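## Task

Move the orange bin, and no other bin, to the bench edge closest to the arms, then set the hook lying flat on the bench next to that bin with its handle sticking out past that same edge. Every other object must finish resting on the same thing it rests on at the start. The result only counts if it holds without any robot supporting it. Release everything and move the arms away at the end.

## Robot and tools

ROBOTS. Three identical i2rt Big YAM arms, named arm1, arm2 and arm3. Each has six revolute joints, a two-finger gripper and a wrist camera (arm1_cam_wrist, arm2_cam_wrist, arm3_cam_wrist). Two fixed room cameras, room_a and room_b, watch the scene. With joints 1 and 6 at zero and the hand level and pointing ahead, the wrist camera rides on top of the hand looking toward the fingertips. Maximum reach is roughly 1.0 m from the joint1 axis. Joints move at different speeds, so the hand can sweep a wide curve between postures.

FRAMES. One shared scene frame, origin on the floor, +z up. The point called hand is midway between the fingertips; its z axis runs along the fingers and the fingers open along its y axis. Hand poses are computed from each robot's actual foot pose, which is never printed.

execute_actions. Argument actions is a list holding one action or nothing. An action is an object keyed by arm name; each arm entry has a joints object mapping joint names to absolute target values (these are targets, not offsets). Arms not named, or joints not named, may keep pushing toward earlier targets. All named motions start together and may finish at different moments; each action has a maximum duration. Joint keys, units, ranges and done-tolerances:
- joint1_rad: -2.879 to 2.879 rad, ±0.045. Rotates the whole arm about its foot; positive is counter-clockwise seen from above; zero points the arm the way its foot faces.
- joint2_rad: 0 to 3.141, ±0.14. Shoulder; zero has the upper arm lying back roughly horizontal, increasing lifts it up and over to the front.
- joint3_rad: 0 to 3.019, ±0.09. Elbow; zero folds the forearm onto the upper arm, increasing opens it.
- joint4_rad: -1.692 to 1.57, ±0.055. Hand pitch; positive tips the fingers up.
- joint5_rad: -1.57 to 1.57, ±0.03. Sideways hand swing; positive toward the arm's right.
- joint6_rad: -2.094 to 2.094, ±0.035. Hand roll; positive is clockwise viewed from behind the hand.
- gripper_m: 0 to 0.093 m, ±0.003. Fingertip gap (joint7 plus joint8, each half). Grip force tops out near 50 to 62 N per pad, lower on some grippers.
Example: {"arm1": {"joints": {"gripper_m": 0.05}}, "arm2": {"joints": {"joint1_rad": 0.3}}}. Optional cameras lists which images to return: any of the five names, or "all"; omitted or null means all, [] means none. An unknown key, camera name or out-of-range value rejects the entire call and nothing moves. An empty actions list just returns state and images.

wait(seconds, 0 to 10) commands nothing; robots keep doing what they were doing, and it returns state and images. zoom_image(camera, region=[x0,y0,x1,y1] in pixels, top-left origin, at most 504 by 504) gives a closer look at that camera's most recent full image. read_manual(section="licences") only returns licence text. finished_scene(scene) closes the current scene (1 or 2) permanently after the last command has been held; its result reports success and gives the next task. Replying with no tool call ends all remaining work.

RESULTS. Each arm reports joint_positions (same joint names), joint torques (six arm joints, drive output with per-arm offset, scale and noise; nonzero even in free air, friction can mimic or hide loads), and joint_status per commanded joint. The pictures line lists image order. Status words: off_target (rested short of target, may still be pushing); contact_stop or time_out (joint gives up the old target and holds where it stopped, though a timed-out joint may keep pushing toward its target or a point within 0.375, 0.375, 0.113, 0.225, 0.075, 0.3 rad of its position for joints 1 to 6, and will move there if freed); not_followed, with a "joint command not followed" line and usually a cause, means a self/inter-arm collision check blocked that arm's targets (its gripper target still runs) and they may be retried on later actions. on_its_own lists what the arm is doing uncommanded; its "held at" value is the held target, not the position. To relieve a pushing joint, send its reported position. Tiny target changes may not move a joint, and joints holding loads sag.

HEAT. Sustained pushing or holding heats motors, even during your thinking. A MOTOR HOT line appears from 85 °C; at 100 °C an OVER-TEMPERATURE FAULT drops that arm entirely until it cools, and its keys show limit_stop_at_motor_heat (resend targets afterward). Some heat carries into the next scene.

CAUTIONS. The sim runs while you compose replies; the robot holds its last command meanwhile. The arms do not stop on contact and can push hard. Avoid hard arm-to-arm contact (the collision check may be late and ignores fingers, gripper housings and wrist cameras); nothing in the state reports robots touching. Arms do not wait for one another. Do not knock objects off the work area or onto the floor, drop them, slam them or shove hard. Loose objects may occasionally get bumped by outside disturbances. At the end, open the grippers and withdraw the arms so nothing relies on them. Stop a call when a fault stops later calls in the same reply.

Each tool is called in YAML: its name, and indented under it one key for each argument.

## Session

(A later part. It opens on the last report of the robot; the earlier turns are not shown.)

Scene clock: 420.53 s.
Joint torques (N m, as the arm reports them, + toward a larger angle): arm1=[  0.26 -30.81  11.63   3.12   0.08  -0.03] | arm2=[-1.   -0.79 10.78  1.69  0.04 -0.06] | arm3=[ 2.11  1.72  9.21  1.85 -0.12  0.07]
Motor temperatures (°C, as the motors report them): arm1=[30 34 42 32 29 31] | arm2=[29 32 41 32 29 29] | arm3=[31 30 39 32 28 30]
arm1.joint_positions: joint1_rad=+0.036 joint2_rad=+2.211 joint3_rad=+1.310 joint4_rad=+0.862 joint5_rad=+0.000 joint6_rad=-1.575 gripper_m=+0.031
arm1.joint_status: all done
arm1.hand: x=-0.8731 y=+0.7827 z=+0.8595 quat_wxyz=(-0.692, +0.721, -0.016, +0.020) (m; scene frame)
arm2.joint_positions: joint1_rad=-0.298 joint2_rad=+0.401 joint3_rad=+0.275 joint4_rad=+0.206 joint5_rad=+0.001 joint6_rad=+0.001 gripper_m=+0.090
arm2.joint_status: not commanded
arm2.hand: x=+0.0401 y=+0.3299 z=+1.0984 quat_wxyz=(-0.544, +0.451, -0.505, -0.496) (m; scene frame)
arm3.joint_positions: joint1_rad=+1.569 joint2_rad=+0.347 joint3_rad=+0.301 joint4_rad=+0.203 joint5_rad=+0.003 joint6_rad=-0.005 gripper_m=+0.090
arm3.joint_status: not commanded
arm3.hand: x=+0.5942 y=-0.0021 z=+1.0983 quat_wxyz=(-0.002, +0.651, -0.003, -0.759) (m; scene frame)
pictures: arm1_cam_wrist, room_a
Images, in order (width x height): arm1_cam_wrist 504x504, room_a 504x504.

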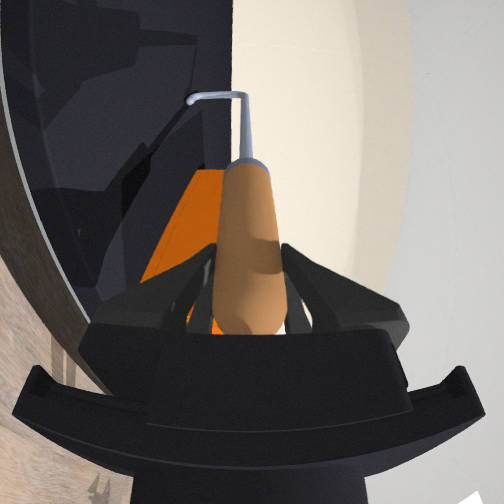

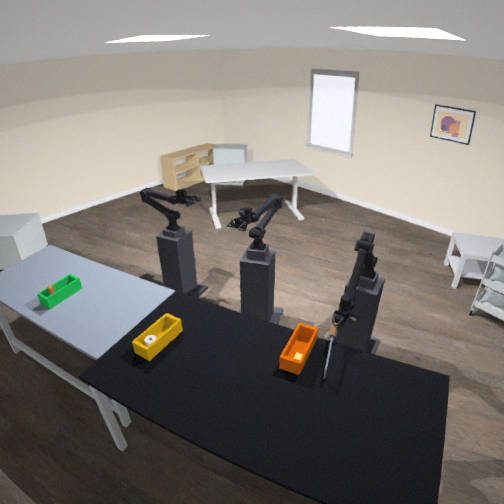

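execute_actions:
  actions:
    - {"arm1":{"joints":{"joint6_rad":-0.8,"joint2_rad":2.2}}}
  cameras: ["arm1_cam_wrist"]

execute_actions:
  actions:
    - {"arm1":{"joints":{"joint6_rad":0,"joint2_rad":2.27,"joint3_rad":1.38,"joint4_rad":0.95}}}
  cameras: ["arm1_cam_wrist","room_a"]

Scene clock: 429.90 s.
Joint torques (N m, as the arm reports them, + toward a larger angle): arm1=[ -0.22 -26.15  11.89   3.25   0.1   -0.12] | arm2=[-0.75 -0.63 10.78  1.69  0.03 -0.07] | arm3=[ 1.91  1.87  9.3   1.84 -0.12  0.05]
Motor temperatures (°C, as the motors report them): arm1=[30 34 42 32 29 31] | arm2=[29 32 42 32 29 29] | arm3=[31 30 39 32 28 30]
arm1.joint_positions: joint1_rad=+0.036 joint2_rad=+2.220 joint3_rad=+1.310 joint4_rad=+0.863 joint5_rad=+0.001 joint6_rad=-0.806 gripper_m=+0.031
arm1.joint_status: all done
arm1.hand: x=-0.8729 y=+0.7823 z=+0.8529 quat_wxyz=(-0.646, +0.665, -0.287, -0.240) (m; scene frame)
arm2.joint_positions: joint1_rad=-0.298 joint2_rad=+0.401 joint3_rad=+0.275 joint4_rad=+0.206 joint5_rad=+0.001 joint6_rad=+0.001 gripper_m=+0.090
arm2.joint_status: not commanded
arm2.hand: x=+0.0401 y=+0.3299 z=+1.0984 quat_wxyz=(-0.544, +0.451, -0.505, -0.496) (m; scene frame)
arm3.joint_positions: joint1_rad=+1.569 joint2_rad=+0.347 joint3_rad=+0.301 joint4_rad=+0.203 joint5_rad=+0.003 joint6_rad=-0.005 gripper_m=+0.090
arm3.joint_status: not commanded
arm3.hand: x=+0.5942 y=-0.0021 z=+1.0983 quat_wxyz=(-0.002, +0.651, -0.003, -0.759) (m; scene frame)
pictures: arm1_cam_wrist
Images, in order (width x height): arm1_cam_wrist 504x504.

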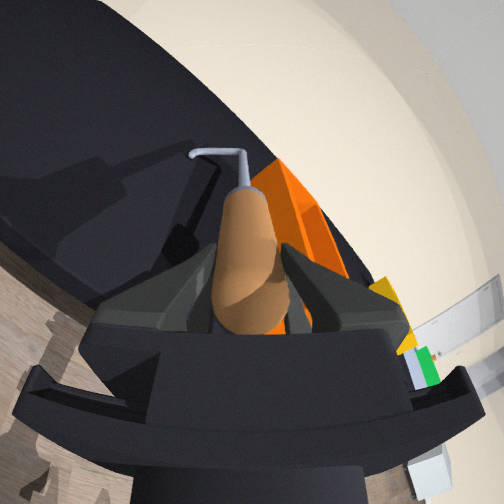

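Scene clock: 431.57 s.
Joint torques (N m, as the arm reports them, + toward a larger angle): arm1=[  0.43 -25.56  12.71   2.97  -0.05  -0.04] | arm2=[-0.94 -0.64 10.81  1.71  0.04 -0.05] | arm3=[ 1.83  1.86  9.25  1.83 -0.11  0.06]
Motor temperatures (°C, as the motors report them): arm1=[30 34 42 32 29 31] | arm2=[29 32 42 32 29 29] | arm3=[31 30 39 32 28 30]
arm1.joint_positions: joint1_rad=+0.036 joint2_rad=+2.275 joint3_rad=+1.324 joint4_rad=+0.922 joint5_rad=+0.003 joint6_rad=-0.012 gripper_m=+0.031
arm1.joint_status: all done
arm1.hand: x=-0.8724 y=+0.7835 z=+0.8315 quat_wxyz=(-0.509, +0.498, -0.518, -0.475) (m; scene frame)
arm2.joint_positions: joint1_rad=-0.298 joint2_rad=+0.401 joint3_rad=+0.275 joint4_rad=+0.206 joint5_rad=+0.001 joint6_rad=+0.001 gripper_m=+0.090
arm2.joint_status: not commanded
arm2.hand: x=+0.0401 y=+0.3299 z=+1.0984 quat_wxyz=(-0.544, +0.451, -0.505, -0.496) (m; scene frame)
arm3.joint_positions: joint1_rad=+1.569 joint2_rad=+0.347 joint3_rad=+0.301 joint4_rad=+0.203 joint5_rad=+0.003 joint6_rad=-0.005 gripper_m=+0.090
arm3.joint_status: not commanded
arm3.hand: x=+0.5942 y=-0.0021 z=+1.0983 quat_wxyz=(-0.002, +0.651, -0.003, -0.759) (m; scene frame)
pictures: arm1_cam_wrist, room_a
Images, in order (width x height): arm1_cam_wrist 504x504, room_a 504x504.

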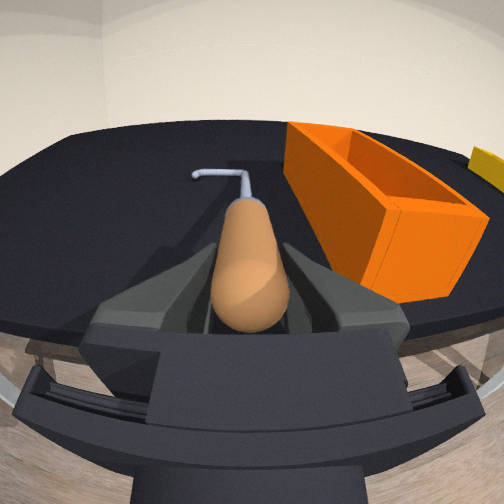

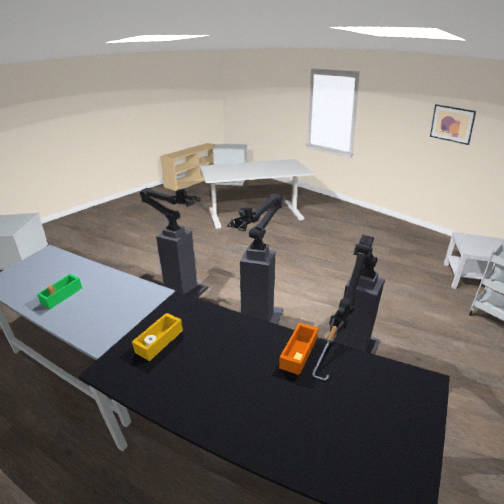

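execute_actions:
  actions:
    - {"arm1":{"joints":{"joint2_rad":2.31,"joint4_rad":1.02}}}
  cameras: ["arm1_cam_wrist"]

Scene clock: 444.13 s.
Joint torques (N m, as the arm reports them, + toward a larger angle): arm1=[ -0.13 -26.52  12.4    3.09  -0.05  -0.04] | arm2=[-0.97 -0.71 10.78  1.68  0.02 -0.06] | arm3=[ 2.01  1.84  9.26  1.82 -0.1   0.06]
Motor temperatures (°C, as the motors report them): arm1=[30 34 43 32 29 31] | arm2=[29 32 42 32 29 29] | arm3=[31 30 39 32 28 30]
arm1.joint_positions: joint1_rad=+0.036 joint2_rad=+2.319 joint3_rad=+1.325 joint4_rad=+0.988 joint5_rad=+0.003 joint6_rad=-0.010 gripper_m=+0.031
arm1.joint_status: all done
arm1.hand: x=-0.8726 y=+0.7806 z=+0.8148 quat_wxyz=(-0.514, +0.492, -0.512, -0.481) (m; scene frame)
arm2.joint_positions: joint1_rad=-0.298 joint2_rad=+0.401 joint3_rad=+0.275 joint4_rad=+0.206 joint5_rad=+0.001 joint6_rad=+0.001 gripper_m=+0.090
arm2.joint_status: not commanded
arm2.hand: x=+0.0401 y=+0.3299 z=+1.0984 quat_wxyz=(-0.544, +0.451, -0.505, -0.496) (m; scene frame)
arm3.joint_positions: joint1_rad=+1.569 joint2_rad=+0.347 joint3_rad=+0.301 joint4_rad=+0.203 joint5_rad=+0.003 joint6_rad=-0.005 gripper_m=+0.090
arm3.joint_status: not commanded
arm3.hand: x=+0.5942 y=-0.0021 z=+1.0983 quat_wxyz=(-0.002, +0.651, -0.003, -0.759) (m; scene frame)
pictures: arm1_cam_wrist
Images, in order (width x height): arm1_cam_wrist 504x504.

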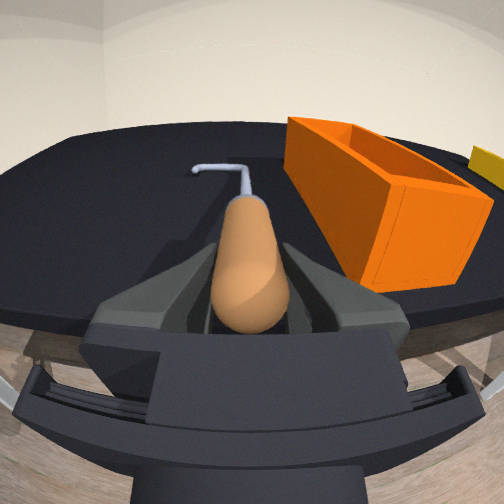

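execute_actions:
  actions:
    - {"arm1":{"joints":{"joint2_rad":2.345,"joint4_rad":1.04}}}
  cameras: ["arm1_cam_wrist","room_a"]

zoom_image:
  camera: "room_a"
  region: [270, 280, 390, 400]

Scene clock: 449.07 s.
Joint torques (N m, as the arm reports them, + toward a larger angle): arm1=[  0.39 -25.09  11.91   2.86  -0.04  -0.07] | arm2=[-0.87 -0.61 10.81  1.68  0.03 -0.06] | arm3=[ 1.66  1.55  9.26  1.8  -0.11  0.06]
Motor temperatures (°C, as the motors report them): arm1=[30 34 42 32 29 31] | arm2=[29 32 42 32 29 29] | arm3=[31 30 39 32 28 30]
arm1.joint_positions: joint1_rad=+0.036 joint2_rad=+2.344 joint3_rad=+1.330 joint4_rad=+1.016 joint5_rad=+0.003 joint6_rad=-0.009 gripper_m=+0.031
arm1.joint_status: all done
arm1.hand: x=-0.8726 y=+0.7797 z=+0.8050 quat_wxyz=(-0.516, +0.489, -0.511, -0.484) (m; scene frame)
arm2.joint_positions: joint1_rad=-0.298 joint2_rad=+0.401 joint3_rad=+0.275 joint4_rad=+0.206 joint5_rad=+0.001 joint6_rad=+0.001 gripper_m=+0.090
arm2.joint_status: not commanded
arm2.hand: x=+0.0401 y=+0.3299 z=+1.0984 quat_wxyz=(-0.544, +0.451, -0.505, -0.496) (m; scene frame)
arm3.joint_positions: joint1_rad=+1.569 joint2_rad=+0.347 joint3_rad=+0.301 joint4_rad=+0.203 joint5_rad=+0.003 joint6_rad=-0.005 gripper_m=+0.090
arm3.joint_status: not commanded
arm3.hand: x=+0.5942 y=-0.0021 z=+1.0983 quat_wxyz=(-0.002, +0.651, -0.003, -0.759) (m; scene frame)
pictures: arm1_cam_wrist, room_a
Images, in order (width x height): arm1_cam_wrist 504x504, room_a 504x504.

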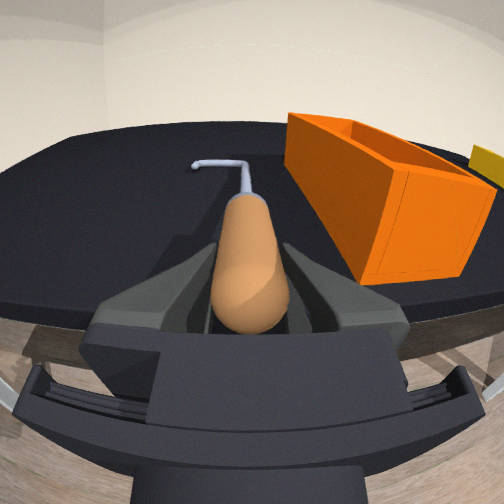

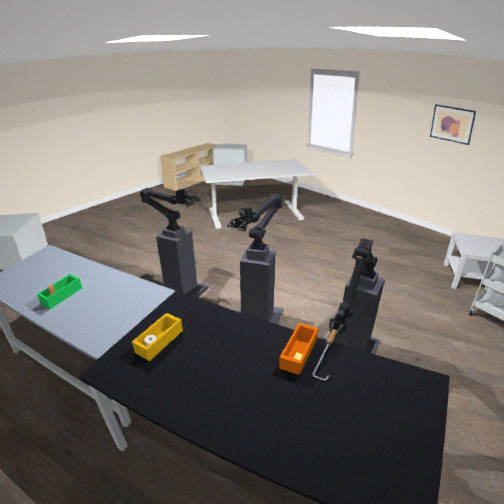

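Region (270, 280, 390, 400) of room_a's 504x504 image, scaled by 4.200, with more detail than that image has.

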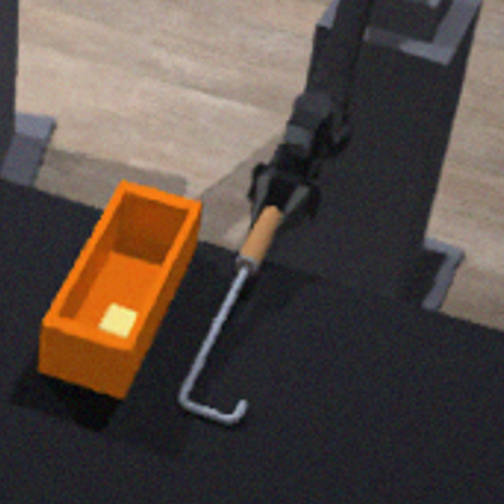

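execute_actions:
  actions:
    - {"arm1":{"joints":{"joint2_rad":2.29,"joint3_rad":1.245,"joint4_rad":1.1}}}
  cameras: ["arm1_cam_wrist"]

Scene clock: 455.63 s.
Joint torques (N m, as the arm reports them, + toward a larger angle): arm1=[  0.05 -28.24   7.43   2.72   0.02  -0.08] | arm2=[-0.86 -0.81 10.77  1.74  0.03 -0.05] | arm3=[ 1.91  1.68  9.29  1.88 -0.12  0.06]
Motor temperatures (°C, as the motors report them): arm1=[30 34 42 32 29 31] | arm2=[29 32 42 32 29 29] | arm3=[31 30 39 32 28 30]
arm1.joint_positions: joint1_rad=+0.036 joint2_rad=+2.320 joint3_rad=+1.239 joint4_rad=+1.080 joint5_rad=+0.002 joint6_rad=-0.008 gripper_m=+0.031
arm1.joint_status: all done
arm1.hand: x=-0.8741 y=+0.7522 z=+0.7987 quat_wxyz=(-0.514, +0.490, -0.511, -0.483) (m; scene frame)
arm2.joint_positions: joint1_rad=-0.298 joint2_rad=+0.401 joint3_rad=+0.275 joint4_rad=+0.206 joint5_rad=+0.001 joint6_rad=+0.001 gripper_m=+0.090
arm2.joint_status: not commanded
arm2.hand: x=+0.0401 y=+0.3299 z=+1.0984 quat_wxyz=(-0.544, +0.451, -0.505, -0.496) (m; scene frame)
arm3.joint_positions: joint1_rad=+1.569 joint2_rad=+0.347 joint3_rad=+0.301 joint4_rad=+0.203 joint5_rad=+0.003 joint6_rad=-0.005 gripper_m=+0.090
arm3.joint_status: not commanded
arm3.hand: x=+0.5942 y=-0.0021 z=+1.0983 quat_wxyz=(-0.002, +0.651, -0.003, -0.759) (m; scene frame)
pictures: arm1_cam_wrist
Images, in order (width x height): arm1_cam_wrist 504x504.

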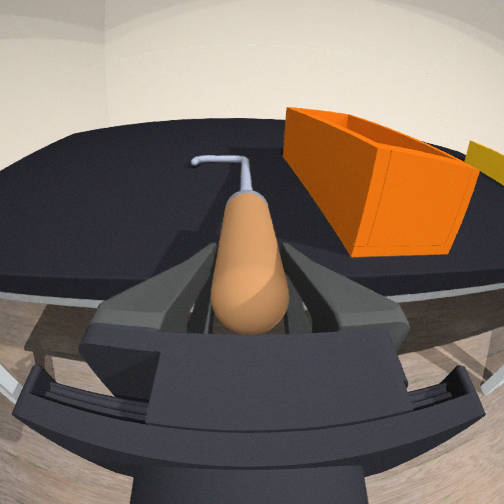

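execute_actions:
  actions:
    - {"arm1":{"joints":{"gripper_m":0.07}}}
  cameras: ["arm1_cam_wrist"]

execute_actions:
  actions:
    - {"arm1":{"joints":{"joint2_rad":2.12,"joint3_rad":0.95,"joint4_rad":1.2}}}
  cameras: ["arm1_cam_wrist","room_b"]

Scene clock: 462.10 s.
Joint torques (N m, as the arm reports them, + toward a larger angle): arm1=[  0.32 -26.19   7.55   2.52   0.03  -0.07] | arm2=[-0.83 -0.71 10.79  1.7   0.04 -0.06] | arm3=[ 2.    1.85  9.29  1.81 -0.14  0.06]
Motor temperatures (°C, as the motors report them): arm1=[30 34 41 32 29 31] | arm2=[29 32 42 32 29 29] | arm3=[31 30 39 32 28 30]
arm1.joint_positions: joint1_rad=+0.036 joint2_rad=+2.308 joint3_rad=+1.239 joint4_rad=+1.084 joint5_rad=+0.002 joint6_rad=-0.007 gripper_m=+0.070
arm1.joint_status: all done
arm1.hand: x=-0.8741 y=+0.7534 z=+0.8087 quat_wxyz=(-0.518, +0.486, -0.507, -0.487) (m; scene frame)
arm2.joint_positions: joint1_rad=-0.298 joint2_rad=+0.401 joint3_rad=+0.275 joint4_rad=+0.206 joint5_rad=+0.001 joint6_rad=+0.001 gripper_m=+0.090
arm2.joint_status: not commanded
arm2.hand: x=+0.0401 y=+0.3299 z=+1.0984 quat_wxyz=(-0.544, +0.451, -0.505, -0.496) (m; scene frame)
arm3.joint_positions: joint1_rad=+1.569 joint2_rad=+0.347 joint3_rad=+0.301 joint4_rad=+0.203 joint5_rad=+0.003 joint6_rad=-0.005 gripper_m=+0.090
arm3.joint_status: not commanded
arm3.hand: x=+0.5942 y=-0.0021 z=+1.0983 quat_wxyz=(-0.002, +0.651, -0.003, -0.759) (m; scene frame)
pictures: arm1_cam_wrist
Images, in order (width x height): arm1_cam_wrist 504x504.

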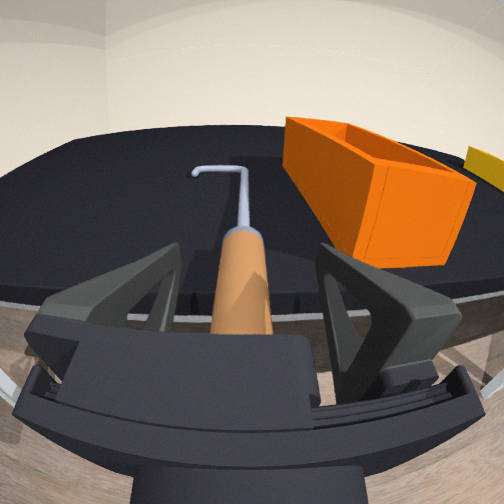

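Scene clock: 463.17 s.
Joint torques (N m, as the arm reports them, + toward a larger angle): arm1=[  0.19 -19.99   6.46   2.15   0.02  -0.06] | arm2=[-0.87 -0.61 10.81  1.67  0.04 -0.06] | arm3=[ 1.99  1.62  9.2   1.83 -0.1   0.07]
Motor temperatures (°C, as the motors report them): arm1=[30 34 41 32 29 31] | arm2=[29 32 42 32 29 29] | arm3=[31 30 39 32 28 30]
arm1.joint_positions: joint1_rad=+0.036 joint2_rad=+2.110 joint3_rad=+0.946 joint4_rad=+1.192 joint5_rad=+0.002 joint6_rad=-0.007 gripper_m=+0.070
arm1.joint_status: all done
arm1.hand: x=-0.8785 y=+0.6689 z=+0.8518 quat_wxyz=(-0.522, +0.483, -0.504, -0.490) (m; scene frame)
arm2.joint_positions: joint1_rad=-0.298 joint2_rad=+0.401 joint3_rad=+0.275 joint4_rad=+0.206 joint5_rad=+0.001 joint6_rad=+0.001 gripper_m=+0.090
arm2.joint_status: not commanded
arm2.hand: x=+0.0401 y=+0.3299 z=+1.0984 quat_wxyz=(-0.544, +0.451, -0.505, -0.496) (m; scene frame)
arm3.joint_positions: joint1_rad=+1.569 joint2_rad=+0.347 joint3_rad=+0.301 joint4_rad=+0.203 joint5_rad=+0.003 joint6_rad=-0.005 gripper_m=+0.090
arm3.joint_status: not commanded
arm3.hand: x=+0.5942 y=-0.0021 z=+1.0983 quat_wxyz=(-0.002, +0.651, -0.003, -0.759) (m; scene frame)
pictures: arm1_cam_wrist, room_b
Images, in order (width x height): arm1_cam_wrist 504x504, room_b 504x504.

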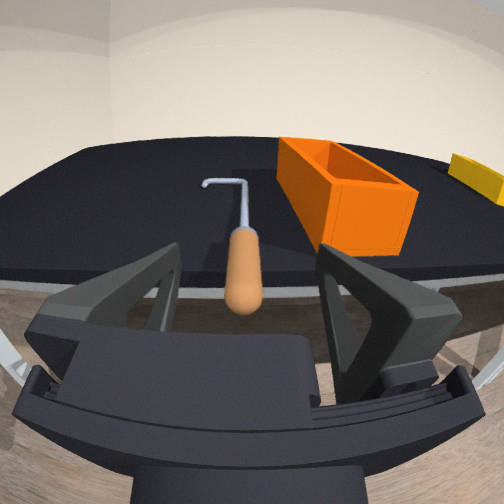

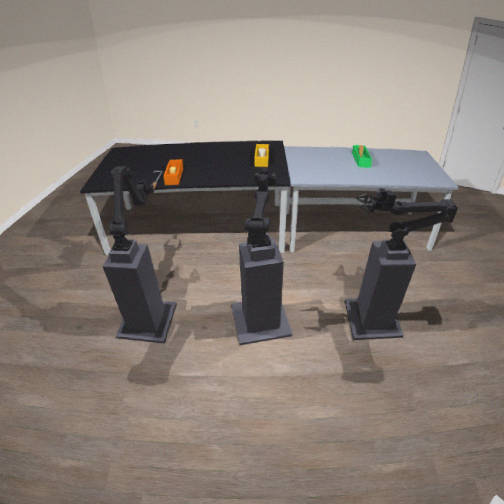

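zoom_image:
  camera: "arm1_cam_wrist"
  region: [200, 170, 460, 330]

Region (200, 170, 460, 330) of arm1_cam_wrist's 504x504 image, scaled by 1.938, with more detail than that image has; it fills the top 310 rows of this view, and the rest is white.

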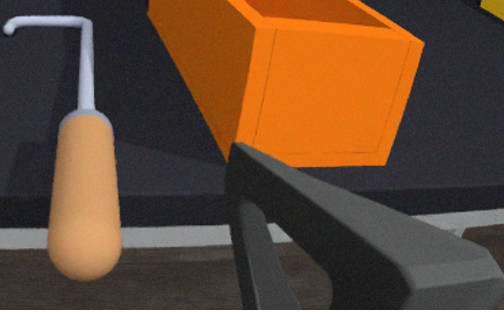

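execute_actions:
  actions:
    - {"arm1":{"joints":{"joint2_rad":1.2,"joint3_rad":0.7,"joint4_rad":0.5}}}
  cameras: ["room_a"]

finished_scene:
  scene: 1

Scene clock: 480.77 s.
Joint torques (N m, as the arm reports them, + toward a larger angle): arm1=[  0.43 -11.07  11.61   1.62   0.04  -0.07] | arm2=[-0.8  -0.67 10.82  1.7   0.03 -0.06] | arm3=[ 1.82  1.75  9.19  1.84 -0.11  0.06]
Motor temperatures (°C, as the motors report them): arm1=[30 33 39 32 29 31] | arm2=[29 32 42 32 29 29] | arm3=[31 30 39 32 28 30]
arm1.joint_positions: joint1_rad=+0.036 joint2_rad=+1.200 joint3_rad=+0.692 joint4_rad=+0.507 joint5_rad=+0.002 joint6_rad=-0.007 gripper_m=+0.070
arm1.joint_status: all done
arm1.hand: x=-0.8862 y=+0.5257 z=+1.0975 quat_wxyz=(-0.514, +0.490, -0.511, -0.483) (m; scene frame)
arm2.joint_positions: joint1_rad=-0.298 joint2_rad=+0.401 joint3_rad=+0.275 joint4_rad=+0.206 joint5_rad=+0.001 joint6_rad=+0.001 gripper_m=+0.090
arm2.joint_status: not commanded
arm2.hand: x=+0.0401 y=+0.3299 z=+1.0984 quat_wxyz=(-0.544, +0.451, -0.505, -0.496) (m; scene frame)
arm3.joint_positions: joint1_rad=+1.569 joint2_rad=+0.347 joint3_rad=+0.301 joint4_rad=+0.203 joint5_rad=+0.003 joint6_rad=-0.005 gripper_m=+0.090
arm3.joint_status: not commanded
arm3.hand: x=+0.5942 y=-0.0021 z=+1.0983 quat_wxyz=(-0.002, +0.651, -0.003, -0.759) (m; scene frame)
pictures: room_a
Images, in order (width x height): room_a 504x504.

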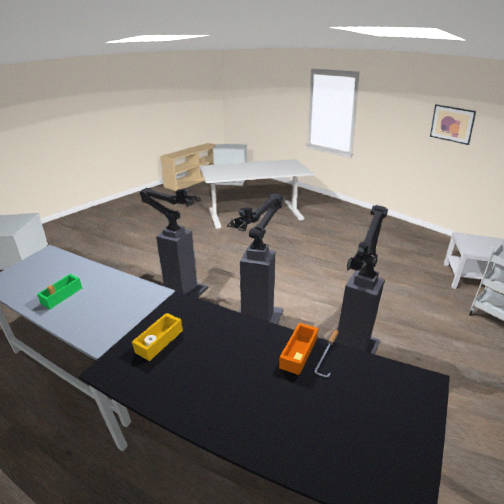

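The scene is finished: the task was done.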